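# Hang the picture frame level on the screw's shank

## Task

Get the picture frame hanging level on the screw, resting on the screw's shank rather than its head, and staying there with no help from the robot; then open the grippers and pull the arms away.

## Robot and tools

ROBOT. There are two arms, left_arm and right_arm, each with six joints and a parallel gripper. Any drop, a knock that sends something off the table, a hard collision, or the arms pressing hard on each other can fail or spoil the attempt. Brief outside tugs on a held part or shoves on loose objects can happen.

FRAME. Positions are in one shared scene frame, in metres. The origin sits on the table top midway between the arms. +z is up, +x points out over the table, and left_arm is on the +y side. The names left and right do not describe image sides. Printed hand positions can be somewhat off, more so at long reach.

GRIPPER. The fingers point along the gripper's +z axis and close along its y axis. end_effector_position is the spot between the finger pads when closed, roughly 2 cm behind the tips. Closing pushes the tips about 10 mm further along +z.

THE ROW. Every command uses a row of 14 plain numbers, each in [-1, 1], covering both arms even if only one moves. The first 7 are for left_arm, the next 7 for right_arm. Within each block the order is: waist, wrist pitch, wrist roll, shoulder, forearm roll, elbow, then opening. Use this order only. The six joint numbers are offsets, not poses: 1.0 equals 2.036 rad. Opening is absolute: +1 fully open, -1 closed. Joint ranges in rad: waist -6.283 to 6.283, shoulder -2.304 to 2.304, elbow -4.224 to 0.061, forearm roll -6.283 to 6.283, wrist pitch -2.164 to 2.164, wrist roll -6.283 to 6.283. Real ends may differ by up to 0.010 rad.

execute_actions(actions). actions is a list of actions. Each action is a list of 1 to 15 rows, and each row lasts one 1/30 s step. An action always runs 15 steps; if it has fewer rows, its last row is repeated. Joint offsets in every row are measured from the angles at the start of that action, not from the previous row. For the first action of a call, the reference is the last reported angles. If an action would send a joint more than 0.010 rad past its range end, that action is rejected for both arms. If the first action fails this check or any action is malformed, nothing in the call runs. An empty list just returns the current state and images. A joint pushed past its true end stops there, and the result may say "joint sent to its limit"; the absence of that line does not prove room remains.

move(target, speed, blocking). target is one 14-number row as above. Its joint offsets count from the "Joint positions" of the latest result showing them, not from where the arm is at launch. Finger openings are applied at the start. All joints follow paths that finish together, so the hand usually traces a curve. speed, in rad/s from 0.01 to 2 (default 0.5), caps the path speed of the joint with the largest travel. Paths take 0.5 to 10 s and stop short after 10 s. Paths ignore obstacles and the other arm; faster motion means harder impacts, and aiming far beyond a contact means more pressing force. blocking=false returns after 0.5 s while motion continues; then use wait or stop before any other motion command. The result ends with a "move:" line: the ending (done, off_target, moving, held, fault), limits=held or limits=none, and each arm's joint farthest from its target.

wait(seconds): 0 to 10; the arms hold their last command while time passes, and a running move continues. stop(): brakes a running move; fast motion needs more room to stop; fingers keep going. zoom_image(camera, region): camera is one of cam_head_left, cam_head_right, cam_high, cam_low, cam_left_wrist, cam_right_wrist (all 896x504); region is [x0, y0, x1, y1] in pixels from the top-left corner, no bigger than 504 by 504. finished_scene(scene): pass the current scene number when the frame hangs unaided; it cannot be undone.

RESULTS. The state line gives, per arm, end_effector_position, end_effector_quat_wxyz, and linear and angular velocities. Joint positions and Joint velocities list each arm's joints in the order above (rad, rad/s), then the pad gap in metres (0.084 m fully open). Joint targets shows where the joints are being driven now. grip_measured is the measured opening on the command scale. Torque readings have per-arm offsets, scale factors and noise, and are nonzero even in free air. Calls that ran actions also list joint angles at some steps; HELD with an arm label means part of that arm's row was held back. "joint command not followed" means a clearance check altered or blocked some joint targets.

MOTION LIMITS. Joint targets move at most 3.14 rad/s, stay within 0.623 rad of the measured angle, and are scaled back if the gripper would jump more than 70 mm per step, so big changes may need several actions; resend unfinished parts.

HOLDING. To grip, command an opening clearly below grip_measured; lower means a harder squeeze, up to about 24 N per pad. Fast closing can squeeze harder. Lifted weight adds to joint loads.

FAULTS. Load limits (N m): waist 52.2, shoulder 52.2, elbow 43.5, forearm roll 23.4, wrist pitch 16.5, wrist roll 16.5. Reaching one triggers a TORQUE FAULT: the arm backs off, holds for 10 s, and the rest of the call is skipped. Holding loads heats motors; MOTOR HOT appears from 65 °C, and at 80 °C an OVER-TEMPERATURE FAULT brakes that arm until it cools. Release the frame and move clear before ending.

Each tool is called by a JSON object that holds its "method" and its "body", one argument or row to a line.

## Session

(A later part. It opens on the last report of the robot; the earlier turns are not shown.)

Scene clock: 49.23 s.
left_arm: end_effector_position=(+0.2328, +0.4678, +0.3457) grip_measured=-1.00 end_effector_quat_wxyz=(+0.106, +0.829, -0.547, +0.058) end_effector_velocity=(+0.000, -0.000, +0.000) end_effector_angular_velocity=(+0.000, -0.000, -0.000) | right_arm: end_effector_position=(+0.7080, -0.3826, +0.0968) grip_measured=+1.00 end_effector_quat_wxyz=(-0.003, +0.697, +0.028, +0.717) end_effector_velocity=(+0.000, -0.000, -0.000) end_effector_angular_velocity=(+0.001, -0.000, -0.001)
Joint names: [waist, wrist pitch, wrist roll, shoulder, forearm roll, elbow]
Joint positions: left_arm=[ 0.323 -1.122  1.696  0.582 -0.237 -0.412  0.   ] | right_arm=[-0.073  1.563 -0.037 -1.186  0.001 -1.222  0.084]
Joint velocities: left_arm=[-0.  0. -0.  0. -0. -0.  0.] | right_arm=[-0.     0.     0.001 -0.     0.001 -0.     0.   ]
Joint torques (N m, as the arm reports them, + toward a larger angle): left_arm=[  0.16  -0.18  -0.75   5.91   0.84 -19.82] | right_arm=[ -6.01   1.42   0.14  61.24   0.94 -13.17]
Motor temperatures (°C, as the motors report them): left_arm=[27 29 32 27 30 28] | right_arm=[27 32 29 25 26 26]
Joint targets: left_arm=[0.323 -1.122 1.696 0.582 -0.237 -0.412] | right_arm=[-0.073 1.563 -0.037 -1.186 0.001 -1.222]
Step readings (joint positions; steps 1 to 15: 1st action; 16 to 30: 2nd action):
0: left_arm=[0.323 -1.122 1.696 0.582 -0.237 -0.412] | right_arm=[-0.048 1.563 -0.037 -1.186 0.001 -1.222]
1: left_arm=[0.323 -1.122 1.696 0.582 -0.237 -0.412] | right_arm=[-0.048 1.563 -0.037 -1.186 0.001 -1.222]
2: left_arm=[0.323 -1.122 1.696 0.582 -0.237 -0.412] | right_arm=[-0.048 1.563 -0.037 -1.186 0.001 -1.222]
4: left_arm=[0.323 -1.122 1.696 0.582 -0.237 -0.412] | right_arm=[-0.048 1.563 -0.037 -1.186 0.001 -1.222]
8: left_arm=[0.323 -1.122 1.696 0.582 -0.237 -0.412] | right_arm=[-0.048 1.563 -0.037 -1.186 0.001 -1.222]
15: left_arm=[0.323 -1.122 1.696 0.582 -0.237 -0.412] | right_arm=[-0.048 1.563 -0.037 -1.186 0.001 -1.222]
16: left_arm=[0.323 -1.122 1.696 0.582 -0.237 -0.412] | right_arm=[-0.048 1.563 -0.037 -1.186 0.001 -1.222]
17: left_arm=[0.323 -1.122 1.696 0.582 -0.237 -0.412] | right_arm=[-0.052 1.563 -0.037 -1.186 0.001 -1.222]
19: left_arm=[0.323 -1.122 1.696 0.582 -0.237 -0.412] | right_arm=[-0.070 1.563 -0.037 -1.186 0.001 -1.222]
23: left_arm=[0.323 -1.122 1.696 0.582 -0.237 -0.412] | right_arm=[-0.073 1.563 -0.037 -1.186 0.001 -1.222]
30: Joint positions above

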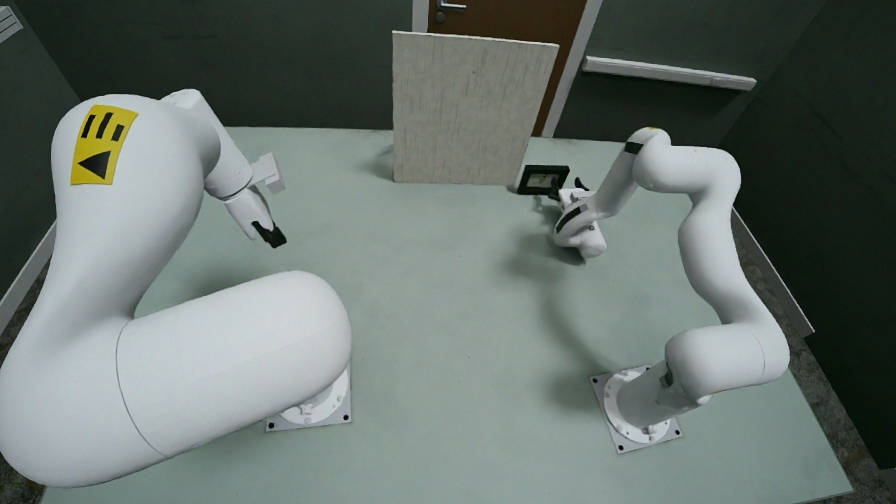

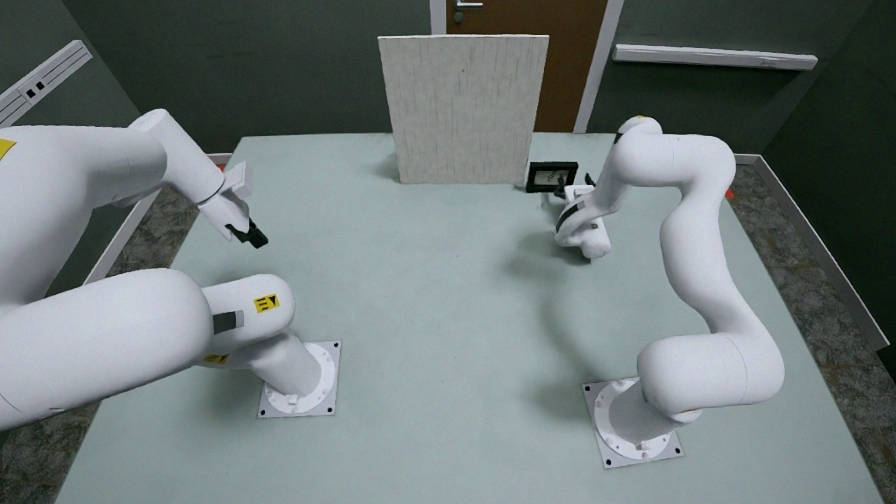

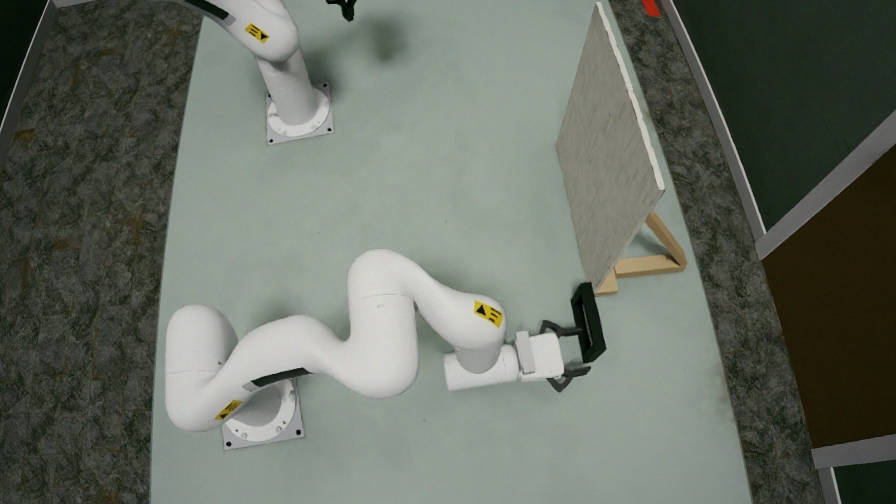

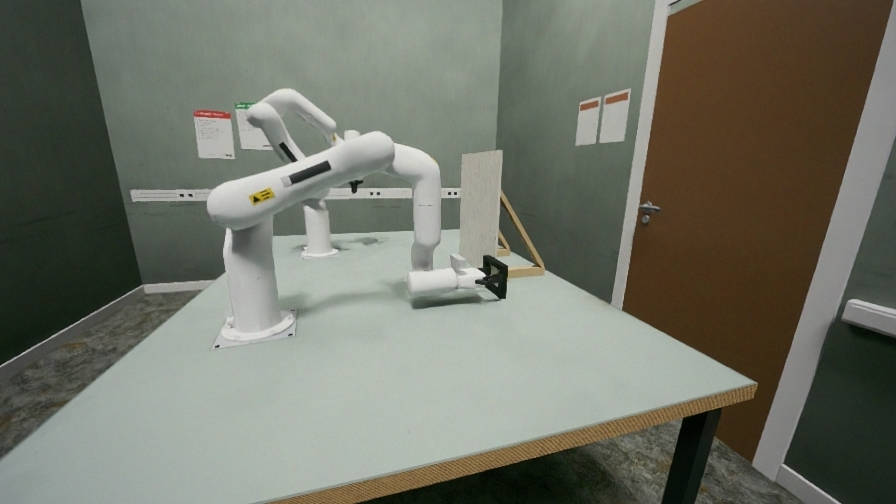

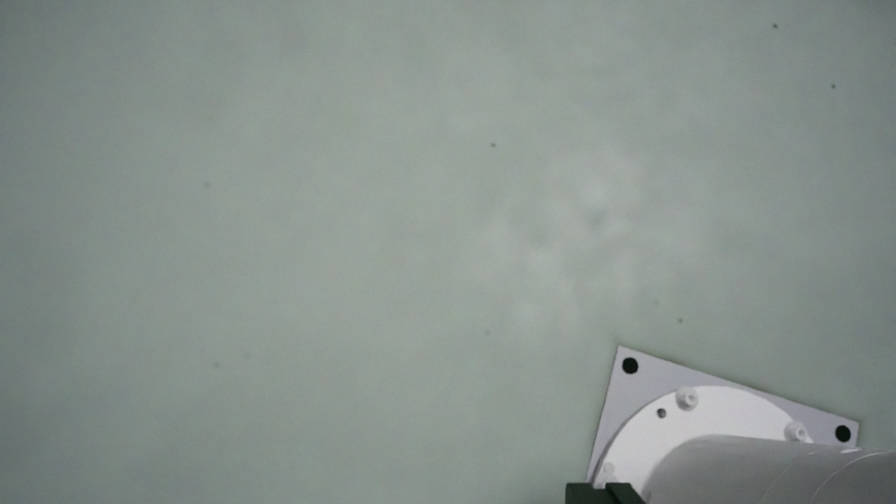

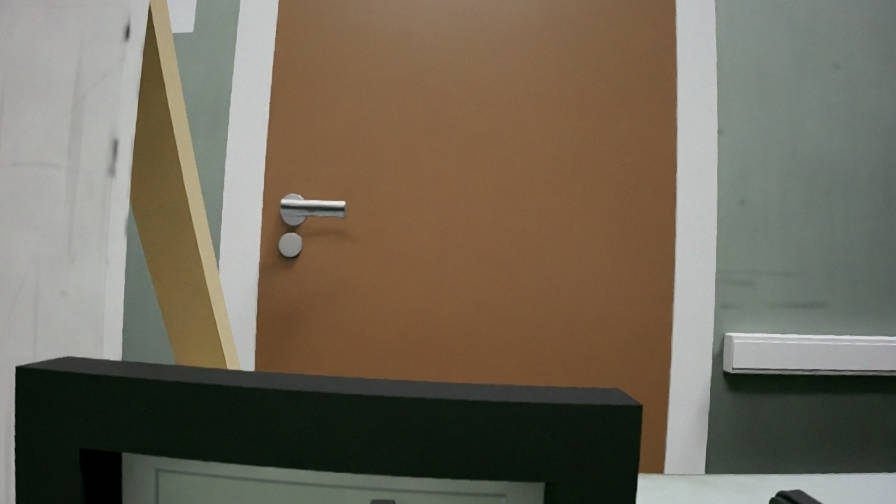

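{"method": "execute_actions", "body": {
  "actions": [
    [[0,0,0,0,0,0,-1,0,0,0,0,0,0,-1]],
    [[0,0,0,0,0,0,-1,0,0,0,0,0,0,-1]]
  ]
}}

Scene clock: 50.37 s.
left_arm: end_effector_position=(+0.2328, +0.4678, +0.3457) grip_measured=-1.00 end_effector_quat_wxyz=(+0.106, +0.829, -0.547, +0.058) end_effector_velocity=(+0.000, -0.000, +0.000) end_effector_angular_velocity=(-0.001, +0.000, +0.002) | right_arm: end_effector_position=(+0.7080, -0.3826, +0.0968) grip_measured=-1.00 end_effector_quat_wxyz=(-0.003, +0.697, +0.028, +0.717) end_effector_velocity=(+0.000, +0.002, -0.000) end_effector_angular_velocity=(-0.000, +0.000, +0.003)
Joint names: [waist, wrist pitch, wrist roll, shoulder, forearm roll, elbow]
Joint positions: left_arm=[ 0.323 -1.122  1.696  0.582 -0.237 -0.412  0.   ] | right_arm=[-0.073  1.563 -0.037 -1.186  0.001 -1.222  0.   ]
Joint velocities: left_arm=[ 0.    -0.001 -0.001  0.    -0.001  0.     0.   ] | right_arm=[ 0.002 -0.001 -0.    -0.    -0.001 -0.001  0.   ]
Joint torques (N m, as the arm reports them, + toward a larger angle): left_arm=[  0.85  -0.1   -0.74   5.9    1.21 -19.7 ] | right_arm=[ -6.04   1.39   0.23  61.04   0.84 -13.  ]
Motor temperatures (°C, as the motors report them): left_arm=[27 29 32 27 30 28] | right_arm=[27 32 29 25 26 26]
Joint targets: left_arm=[0.323 -1.122 1.696 0.582 -0.237 -0.412] | right_arm=[-0.073 1.563 -0.037 -1.186 0.001 -1.222]
Step readings (joint positions; steps 1 to 15: 1st action; 16 to 30: 2nd action):
0: left_arm=[0.323 -1.122 1.696 0.582 -0.237 -0.412] | right_arm=[-0.073 1.563 -0.037 -1.186 0.001 -1.222]
1: left_arm=[0.323 -1.122 1.696 0.582 -0.237 -0.412] | right_arm=[-0.073 1.563 -0.037 -1.186 0.001 -1.222]
2: left_arm=[0.323 -1.122 1.696 0.582 -0.237 -0.412] | right_arm=[-0.073 1.563 -0.037 -1.186 0.001 -1.222]
4: left_arm=[0.323 -1.122 1.696 0.582 -0.237 -0.412] | right_arm=[-0.073 1.563 -0.037 -1.186 0.001 -1.222]
8: left_arm=[0.323 -1.122 1.696 0.582 -0.237 -0.412] | right_arm=[-0.073 1.563 -0.037 -1.186 0.001 -1.222]
15: left_arm=[0.323 -1.122 1.696 0.582 -0.237 -0.412] | right_arm=[-0.073 1.563 -0.037 -1.186 0.001 -1.222]
16: left_arm=[0.323 -1.122 1.696 0.582 -0.237 -0.412] | right_arm=[-0.073 1.563 -0.037 -1.186 0.001 -1.222]
17: left_arm=[0.323 -1.122 1.696 0.582 -0.237 -0.412] | right_arm=[-0.073 1.563 -0.037 -1.186 0.001 -1.222]
19: left_arm=[0.323 -1.122 1.696 0.582 -0.237 -0.412] | right_arm=[-0.073 1.563 -0.037 -1.186 0.001 -1.222]
23: left_arm=[0.323 -1.122 1.696 0.582 -0.237 -0.412] | right_arm=[-0.073 1.563 -0.037 -1.186 0.001 -1.222]
30: Joint positions above

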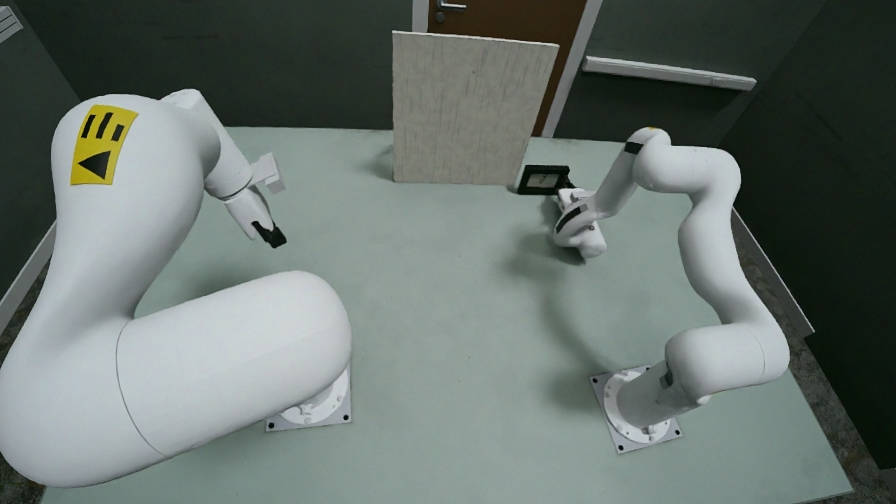

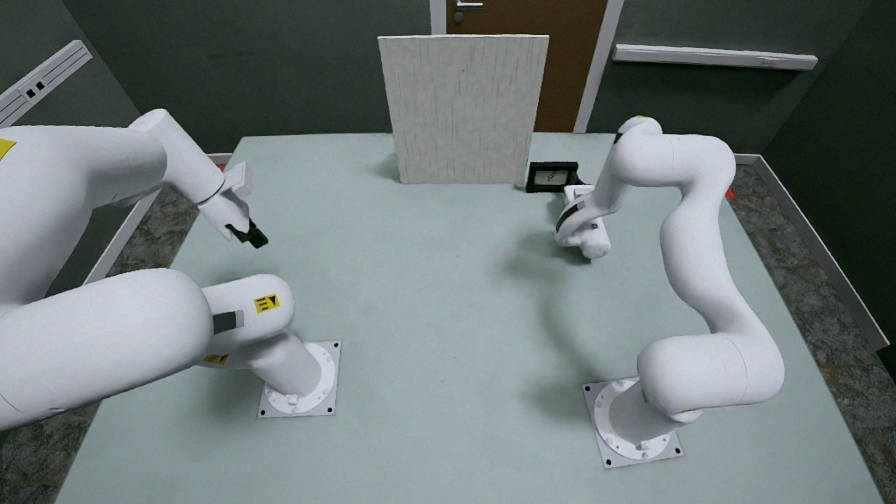

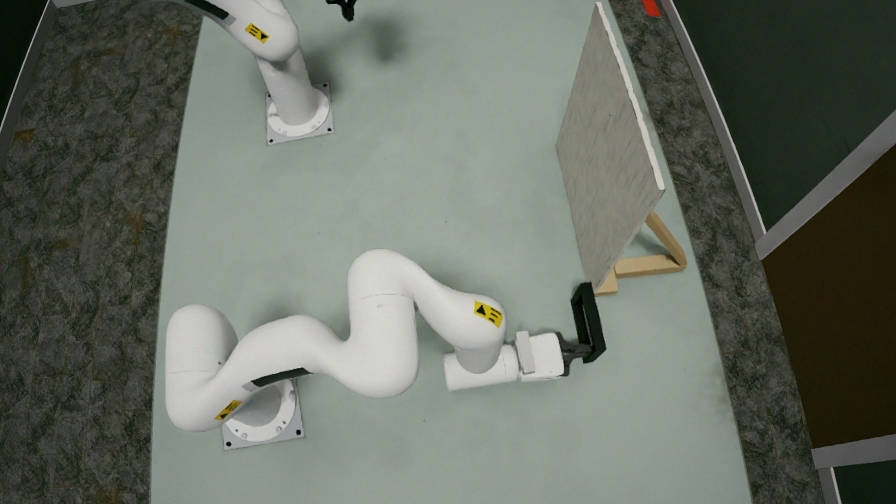

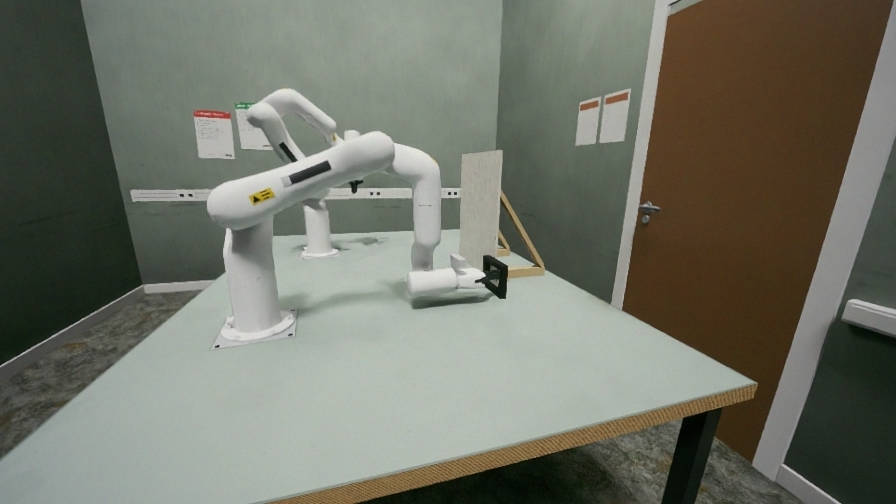

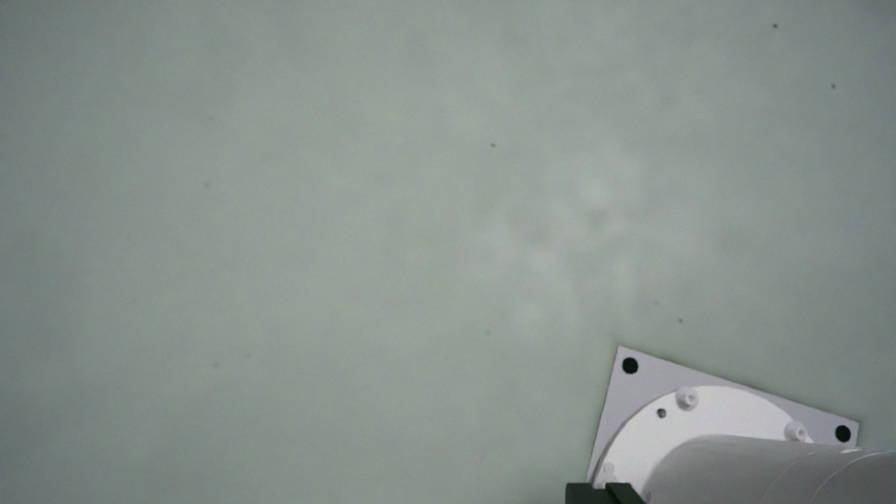

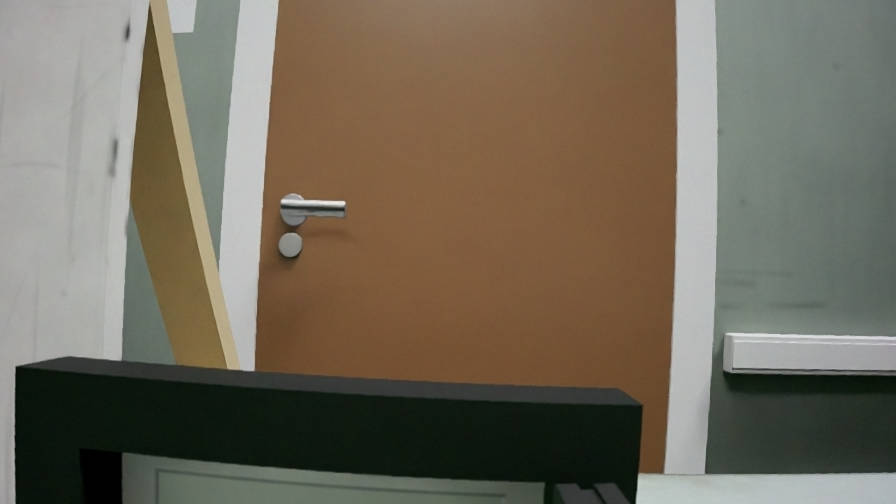

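{"method": "execute_actions", "body": {
  "actions": [
    [[0,0,0,0,0,0,-1,0,0,0,0,0,0,1]],
    [[0,0,0,0,0,0,-1,0,-0.035,0,0,0,-0.035,1]],
    [[0,0,0,0,0,0,-1,0,0,0,0,0,0,-1]],
    [[0,0,0,0,0,0,-1,0,0,0,0,0,0,-1]]
  ]
}}

Scene clock: 52.57 s.
left_arm: end_effector_position=(+0.2328, +0.4678, +0.3457) grip_measured=-1.00 end_effector_quat_wxyz=(+0.106, +0.829, -0.547, +0.058) end_effector_velocity=(+0.000, +0.000, +0.000) end_effector_angular_velocity=(+0.000, -0.000, -0.001) | right_arm: end_effector_position=(+0.7373, -0.3812, +0.1094) grip_measured=-1.00 end_effector_quat_wxyz=(-0.003, +0.697, +0.028, +0.717) end_effector_velocity=(+0.000, -0.002, +0.001) end_effector_angular_velocity=(-0.000, -0.002, -0.002)
Joint names: [waist, wrist pitch, wrist roll, shoulder, forearm roll, elbow]
Joint positions: left_arm=[ 0.323 -1.122  1.696  0.582 -0.237 -0.412  0.   ] | right_arm=[-0.073  1.492 -0.037 -1.186  0.001 -1.293  0.   ]
Joint velocities: left_arm=[ 0.     0.     0.001 -0.     0.    -0.     0.   ] | right_arm=[-0.002  0.001 -0.     0.001 -0.001  0.     0.   ]
Joint torques (N m, as the arm reports them, + toward a larger angle): left_arm=[  0.05  -0.21  -0.8    6.06   1.13 -19.3 ] | right_arm=[ -5.89   1.37   0.22  63.87   1.13 -14.27]
Motor temperatures (°C, as the motors report them): left_arm=[27 29 32 27 30 28] | right_arm=[27 32 29 25 26 26]
Joint targets: left_arm=[0.323 -1.122 1.696 0.582 -0.237 -0.412] | right_arm=[-0.073 1.492 -0.037 -1.186 0.001 -1.293]
Step readings (joint positions; steps 1 to 15: 1st action; 16 to 30: 2nd action; 31 to 45: 3rd action; 46 to 60: 4th action):
0: left_arm=[0.323 -1.122 1.696 0.582 -0.237 -0.412] | right_arm=[-0.073 1.563 -0.037 -1.186 0.001 -1.222]
1: left_arm=[0.323 -1.122 1.696 0.582 -0.237 -0.412] | right_arm=[-0.073 1.563 -0.037 -1.186 0.001 -1.222]
2: left_arm=[0.323 -1.122 1.696 0.582 -0.237 -0.412] | right_arm=[-0.073 1.563 -0.037 -1.186 0.001 -1.222]
4: left_arm=[0.323 -1.122 1.696 0.582 -0.237 -0.412] | right_arm=[-0.073 1.563 -0.037 -1.186 0.001 -1.222]
8: left_arm=[0.323 -1.122 1.696 0.582 -0.237 -0.412] | right_arm=[-0.073 1.563 -0.037 -1.186 0.001 -1.222]
15: left_arm=[0.323 -1.122 1.696 0.582 -0.237 -0.412] | right_arm=[-0.073 1.563 -0.037 -1.186 0.001 -1.222]
16: left_arm=[0.323 -1.122 1.696 0.582 -0.237 -0.412] | right_arm=[-0.073 1.563 -0.037 -1.186 0.001 -1.222]
17: left_arm=[0.323 -1.122 1.696 0.582 -0.237 -0.412] | right_arm=[-0.073 1.556 -0.037 -1.186 0.001 -1.227]
19: left_arm=[0.323 -1.122 1.696 0.582 -0.237 -0.412] | right_arm=[-0.073 1.514 -0.037 -1.187 0.001 -1.268]
23: left_arm=[0.323 -1.122 1.696 0.582 -0.237 -0.412] | right_arm=[-0.073 1.493 -0.037 -1.185 0.001 -1.294]
30: left_arm=[0.323 -1.122 1.696 0.582 -0.237 -0.412] | right_arm=[-0.073 1.492 -0.037 -1.186 0.001 -1.293]
31: left_arm=[0.323 -1.122 1.696 0.582 -0.237 -0.412] | right_arm=[-0.073 1.492 -0.037 -1.186 0.001 -1.293]
32: left_arm=[0.323 -1.122 1.696 0.582 -0.237 -0.412] | right_arm=[-0.073 1.492 -0.037 -1.186 0.001 -1.293]
34: left_arm=[0.323 -1.122 1.696 0.582 -0.237 -0.412] | right_arm=[-0.073 1.492 -0.037 -1.186 0.001 -1.292]
38: left_arm=[0.323 -1.122 1.696 0.582 -0.237 -0.412] | right_arm=[-0.073 1.492 -0.037 -1.186 0.001 -1.293]
45: left_arm=[0.323 -1.122 1.696 0.582 -0.237 -0.412] | right_arm=[-0.073 1.492 -0.037 -1.186 0.001 -1.293]
46: left_arm=[0.323 -1.122 1.696 0.582 -0.237 -0.412] | right_arm=[-0.073 1.492 -0.037 -1.186 0.001 -1.293]
47: left_arm=[0.323 -1.122 1.696 0.582 -0.237 -0.412] | right_arm=[-0.073 1.492 -0.037 -1.186 0.001 -1.293]
49: left_arm=[0.323 -1.122 1.696 0.582 -0.237 -0.412] | right_arm=[-0.073 1.492 -0.037 -1.186 0.001 -1.293]
53: left_arm=[0.323 -1.122 1.696 0.582 -0.237 -0.412] | right_arm=[-0.073 1.492 -0.037 -1.186 0.001 -1.293]
60: Joint positions above

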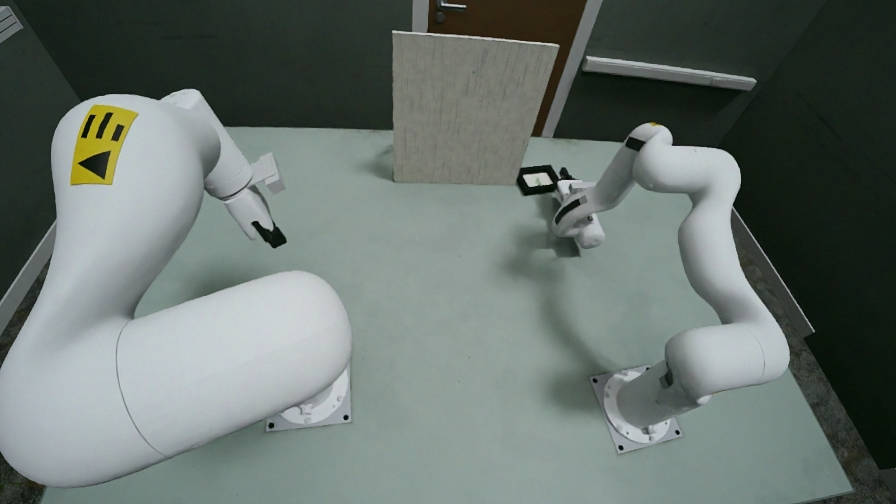

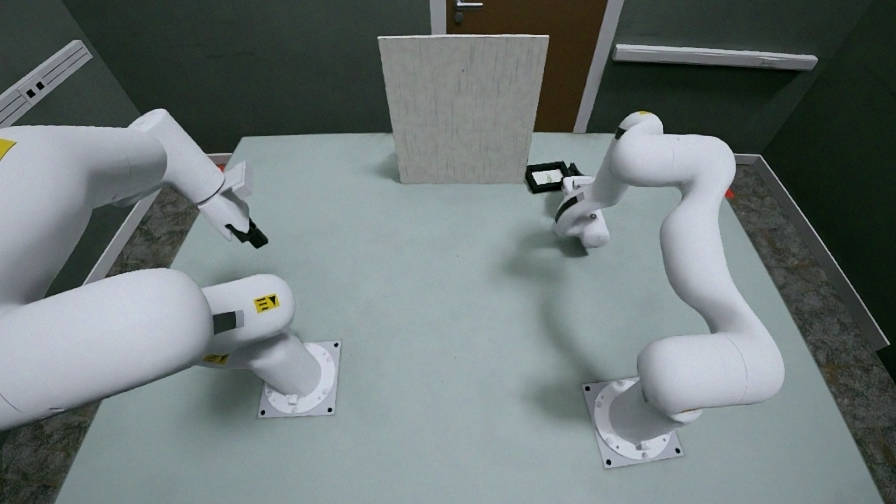

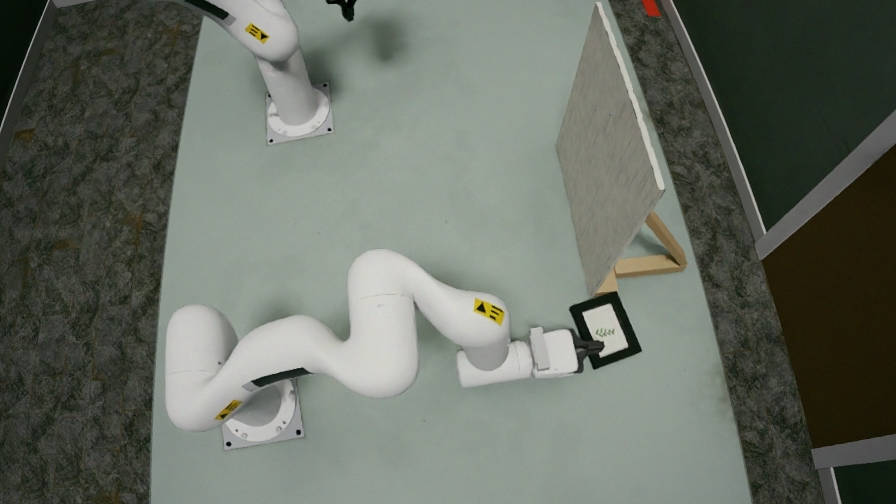

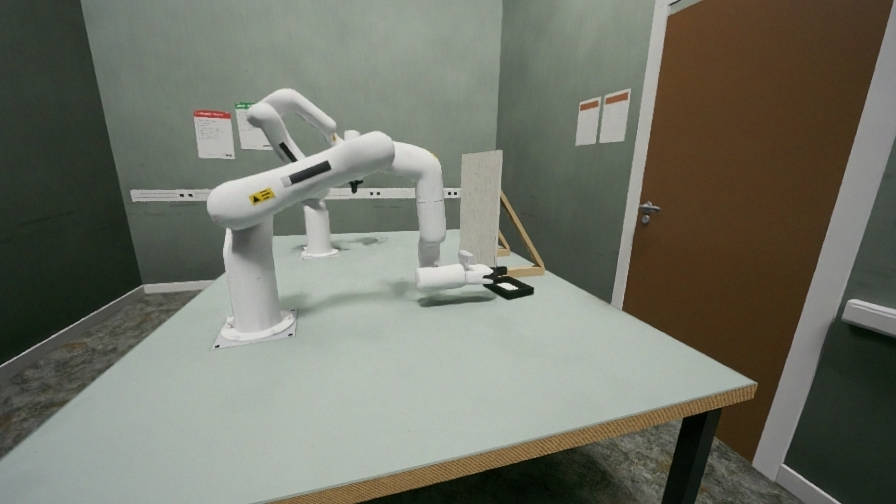

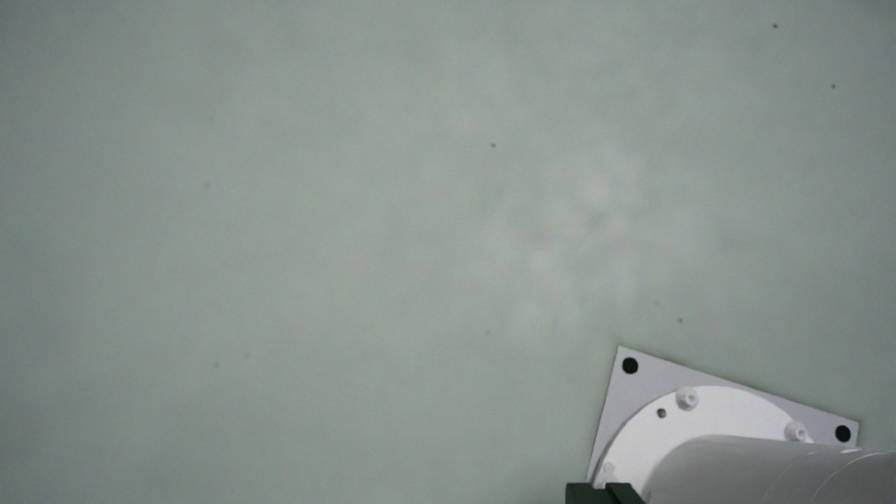

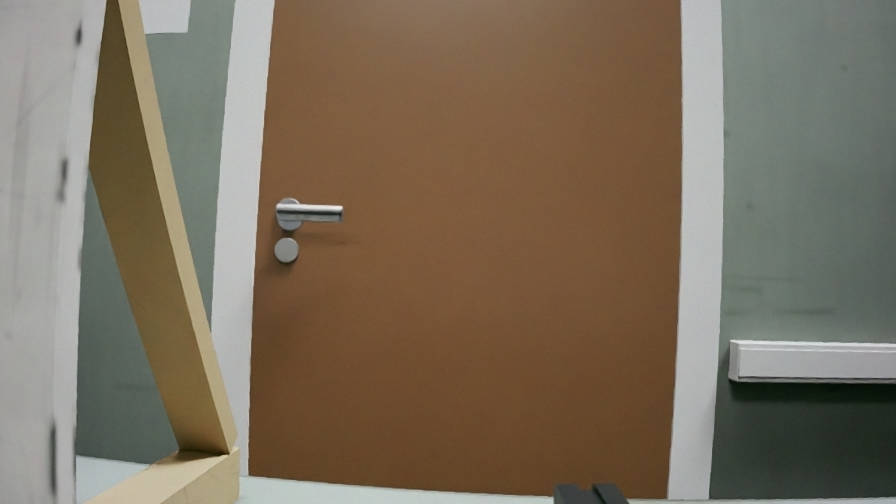

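{"method": "execute_actions", "body": {
  "actions": [
    [[0,0,0,0,0,0,-1,0,0,0,0.08,0,0,1]]
  ]
}}

{"method": "move", "body": {
  "target": [0,0,0,0,0,0,-1,-0.013,-0.84,0.2,-0.04,0,-0.313,1],
  "speed": 0.8
}}

Scene clock: 54.23 s.
left_arm: end_effector_position=(+0.2328, +0.4678, +0.3457) grip_measured=-1.00 end_effector_quat_wxyz=(+0.106, +0.829, -0.547, +0.058) end_effector_velocity=(-0.000, +0.000, -0.000) end_effector_angular_velocity=(+0.001, +0.000, +0.001) | right_arm: end_effector_position=(+0.7673, -0.3799, +0.2401) grip_measured=+0.98 end_effector_quat_wxyz=(-0.003, +0.638, +0.026, +0.770) end_effector_velocity=(+0.001, +0.000, +0.004) end_effector_angular_velocity=(+0.002, -0.006, +0.001)
Joint names: [waist, wrist pitch, wrist roll, shoulder, forearm roll, elbow]
Joint positions: left_arm=[ 0.323 -1.122  1.696  0.582 -0.237 -0.412  0.   ] | right_arm=[-0.073  1.491 -0.037 -1.025  0.001 -1.291  0.083]
Joint velocities: left_arm=[-0.     0.001 -0.002  0.     0.     0.001  0.   ] | right_arm=[ 0.     0.     0.002  0.004 -0.    -0.001  0.068]
Joint torques (N m, as the arm reports them, + toward a larger angle): left_arm=[  0.46  -0.17  -0.82   5.59   0.88 -19.65] | right_arm=[ -6.59   1.32   0.19  65.22   0.92 -18.5 ]
Motor temperatures (°C, as the motors report them): left_arm=[27 29 32 27 30 28] | right_arm=[27 32 29 25 26 26]
Joint targets: left_arm=[0.323 -1.122 1.696 0.582 -0.237 -0.412] | right_arm=[-0.073 1.492 -0.037 -1.023 0.001 -1.293]
Step readings (joint positions):
0: left_arm=[0.323 -1.122 1.696 0.582 -0.237 -0.412] | right_arm=[-0.073 1.492 -0.037 -1.186 0.001 -1.293]
1: left_arm=[0.323 -1.122 1.696 0.582 -0.237 -0.412] | right_arm=[-0.073 1.492 -0.037 -1.186 0.001 -1.293]
2: left_arm=[0.323 -1.122 1.696 0.582 -0.237 -0.412] | right_arm=[-0.073 1.491 -0.037 -1.182 0.001 -1.291]
4: left_arm=[0.323 -1.122 1.696 0.582 -0.237 -0.412] | right_arm=[-0.073 1.490 -0.037 -1.137 0.001 -1.288]
8: left_arm=[0.323 -1.122 1.696 0.582 -0.237 -0.412] | right_arm=[-0.073 1.492 -0.037 -1.041 0.001 -1.294]
15: Joint positions above

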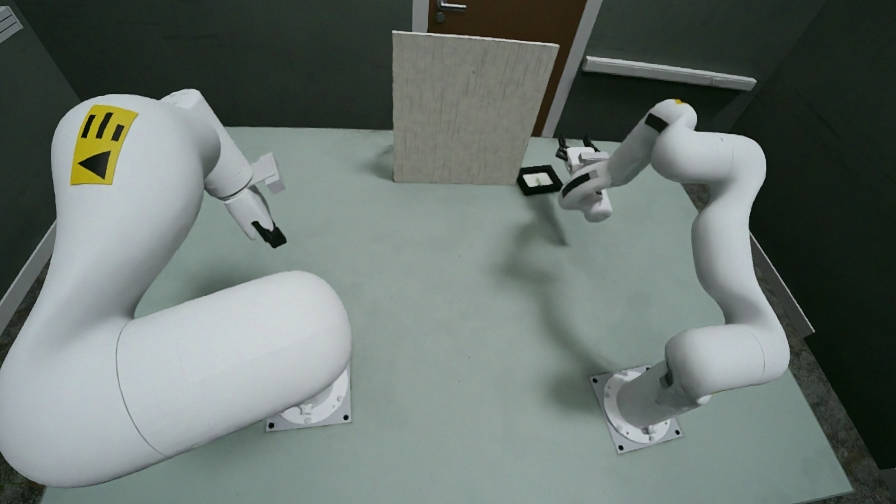

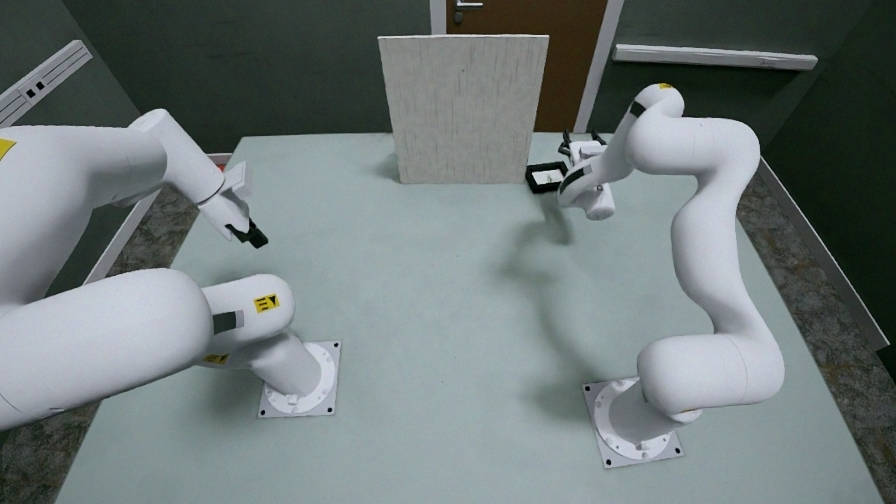

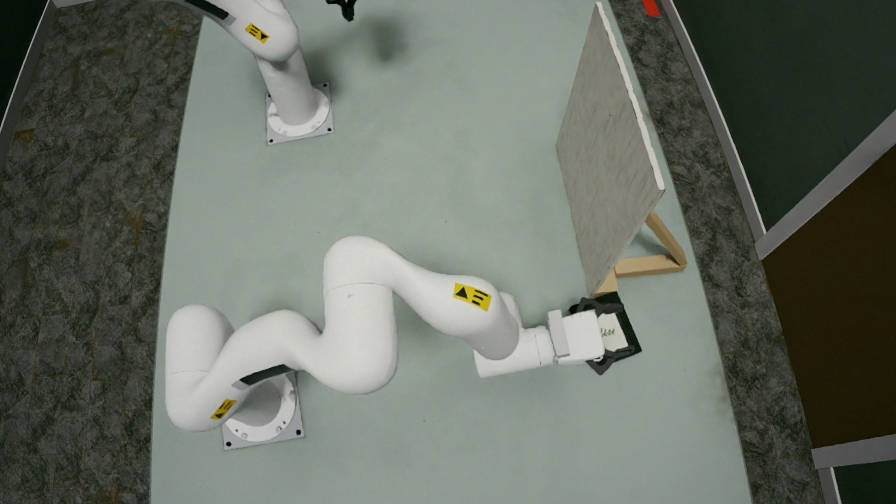

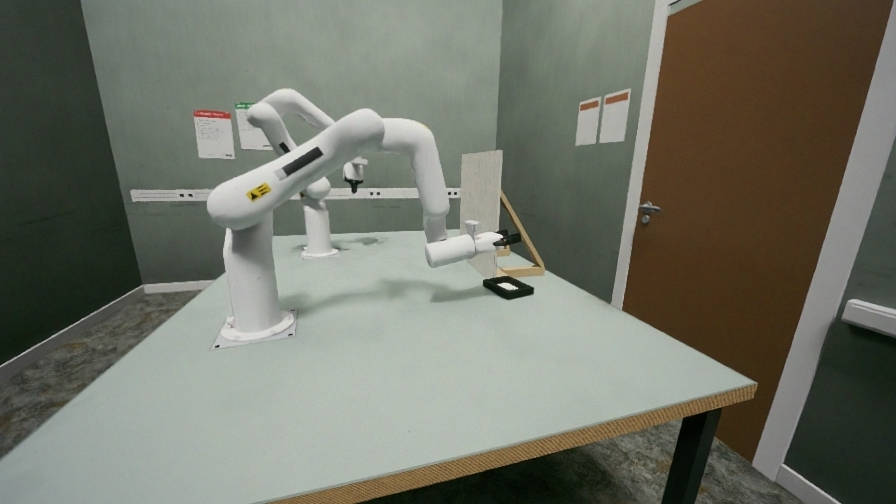

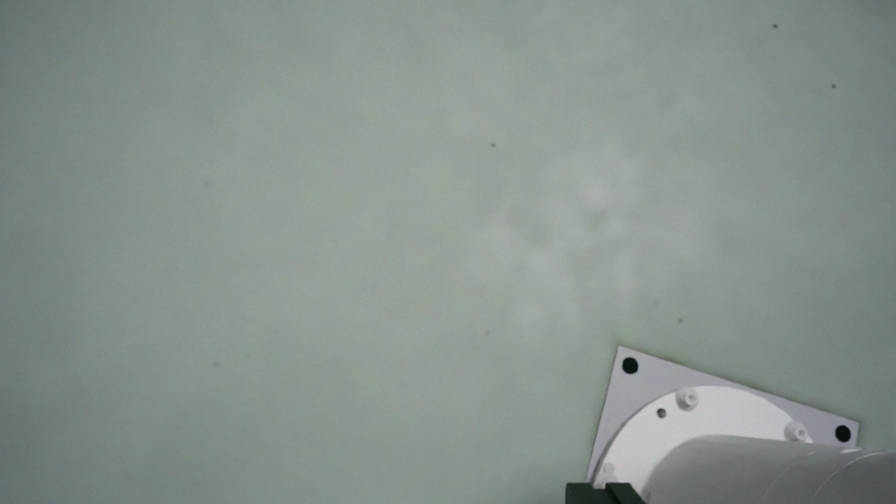

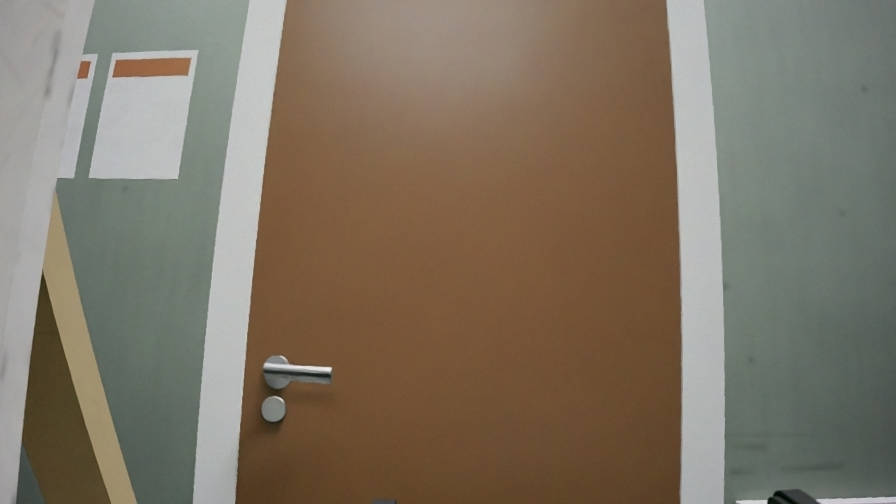

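Scene clock: 56.87 s.
left_arm: end_effector_position=(+0.2328, +0.4678, +0.3457) grip_measured=-1.00 end_effector_quat_wxyz=(+0.106, +0.829, -0.547, +0.058) end_effector_velocity=(+0.000, -0.000, +0.000) end_effector_angular_velocity=(+0.000, -0.000, -0.001) | right_arm: end_effector_position=(+0.8391, -0.4002, +0.1568) grip_measured=+1.00 end_effector_quat_wxyz=(-0.058, +0.940, -0.167, +0.291) end_effector_velocity=(+0.001, -0.000, +0.003) end_effector_angular_velocity=(-0.001, -0.003, +0.001)
Joint names: [waist, wrist pitch, wrist roll, shoulder, forearm roll, elbow]
Joint positions: left_arm=[ 0.323 -1.122  1.696  0.582 -0.237 -0.412  0.   ] | right_arm=[-0.099 -0.219  0.37  -1.107  0.001 -1.928  0.084]
Joint velocities: left_arm=[-0.001  0.     0.    -0.    -0.    -0.     0.   ] | right_arm=[-0.    -0.002 -0.001  0.001 -0.001 -0.004  0.   ]
Joint torques (N m, as the arm reports them, + toward a larger angle): left_arm=[  0.45  -0.18  -0.84   5.9    1.22 -20.03] | right_arm=[ -6.25   0.65   0.12  72.85   1.55 -23.61]
Motor temperatures (°C, as the motors report them): left_arm=[27 29 32 27 30 28] | right_arm=[27 32 29 25 26 26]
Joint targets: left_arm=[0.323 -1.122 1.696 0.582 -0.237 -0.412] | right_arm=[-0.099 -0.219 0.370 -1.107 0.001 -1.928]
move: done; limits=none; left_arm: farthest joint: the waist, 0.000 radians from its target (0.000 radians at the start); right_arm: farthest joint: the waist, 0.000 radians from its target (0.027 radians at the start)

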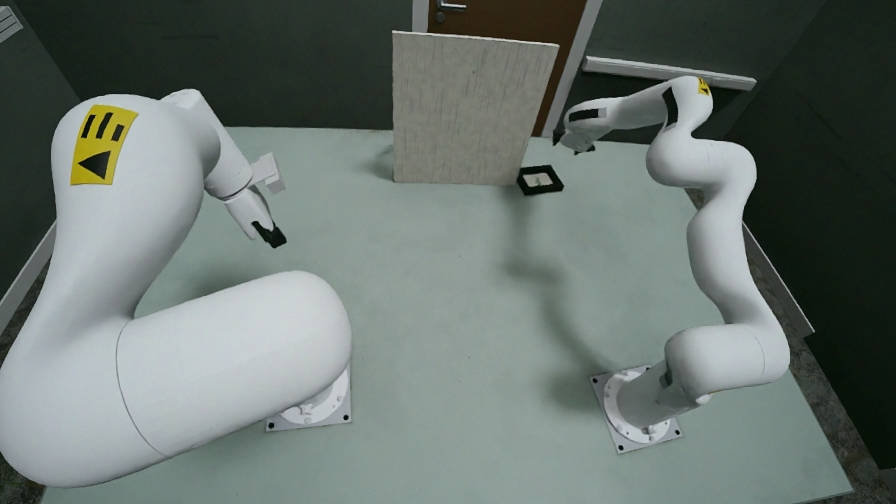

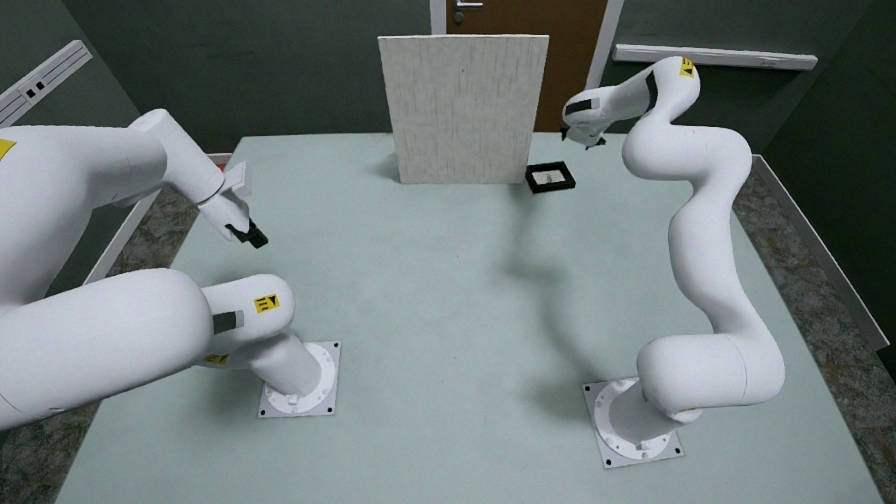

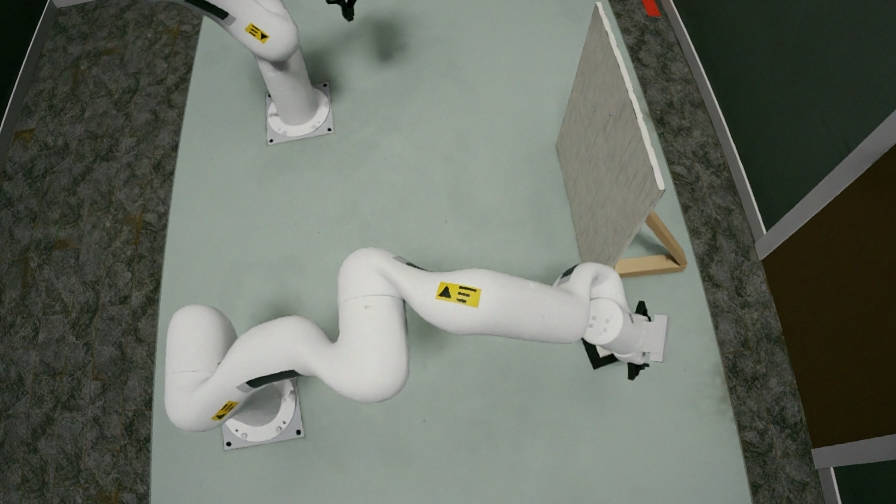

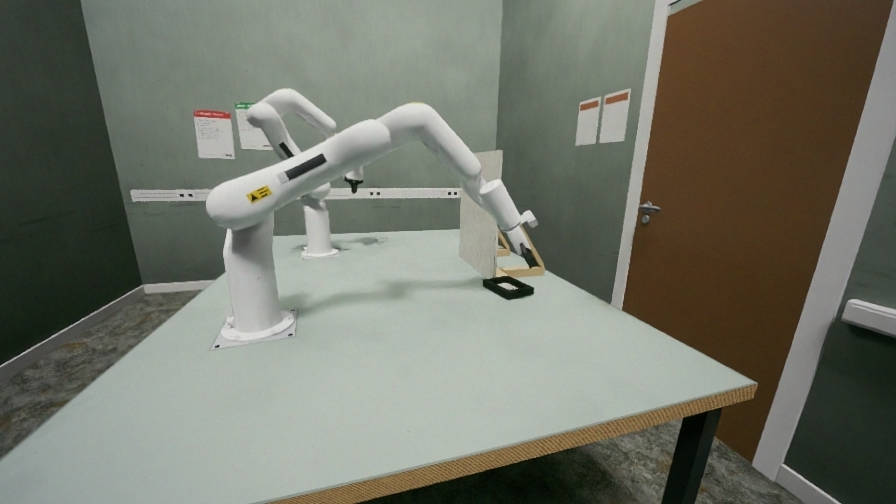

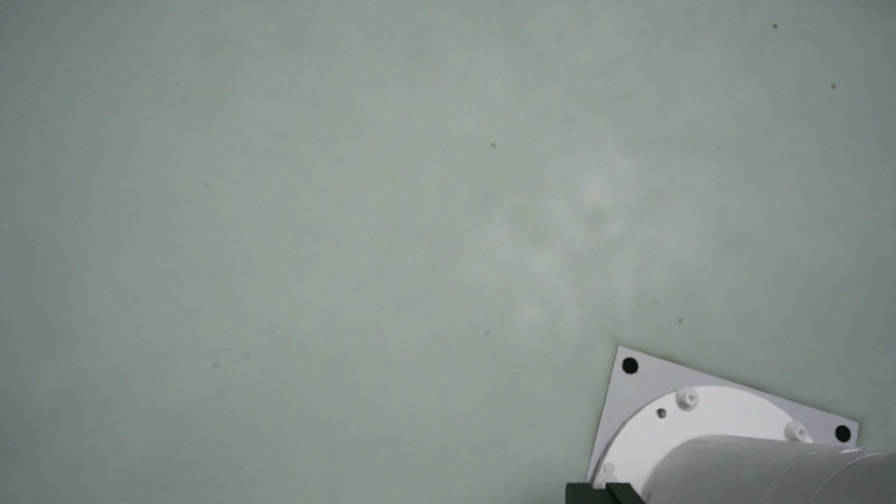

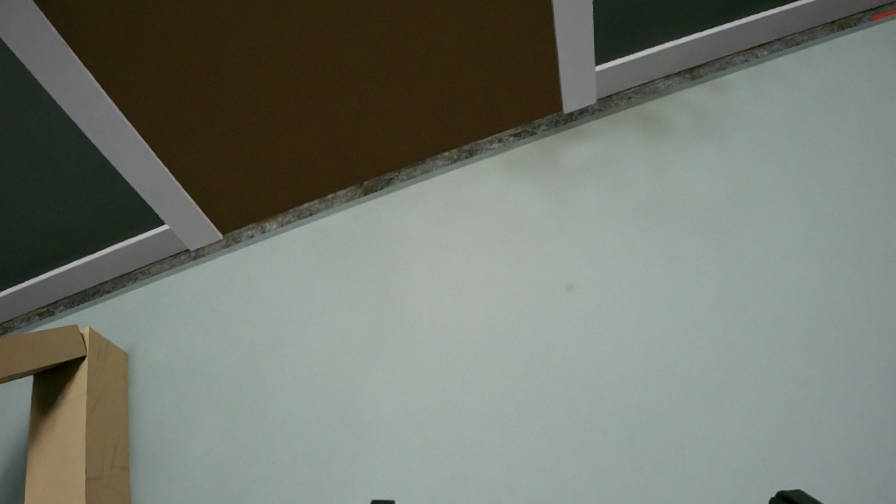

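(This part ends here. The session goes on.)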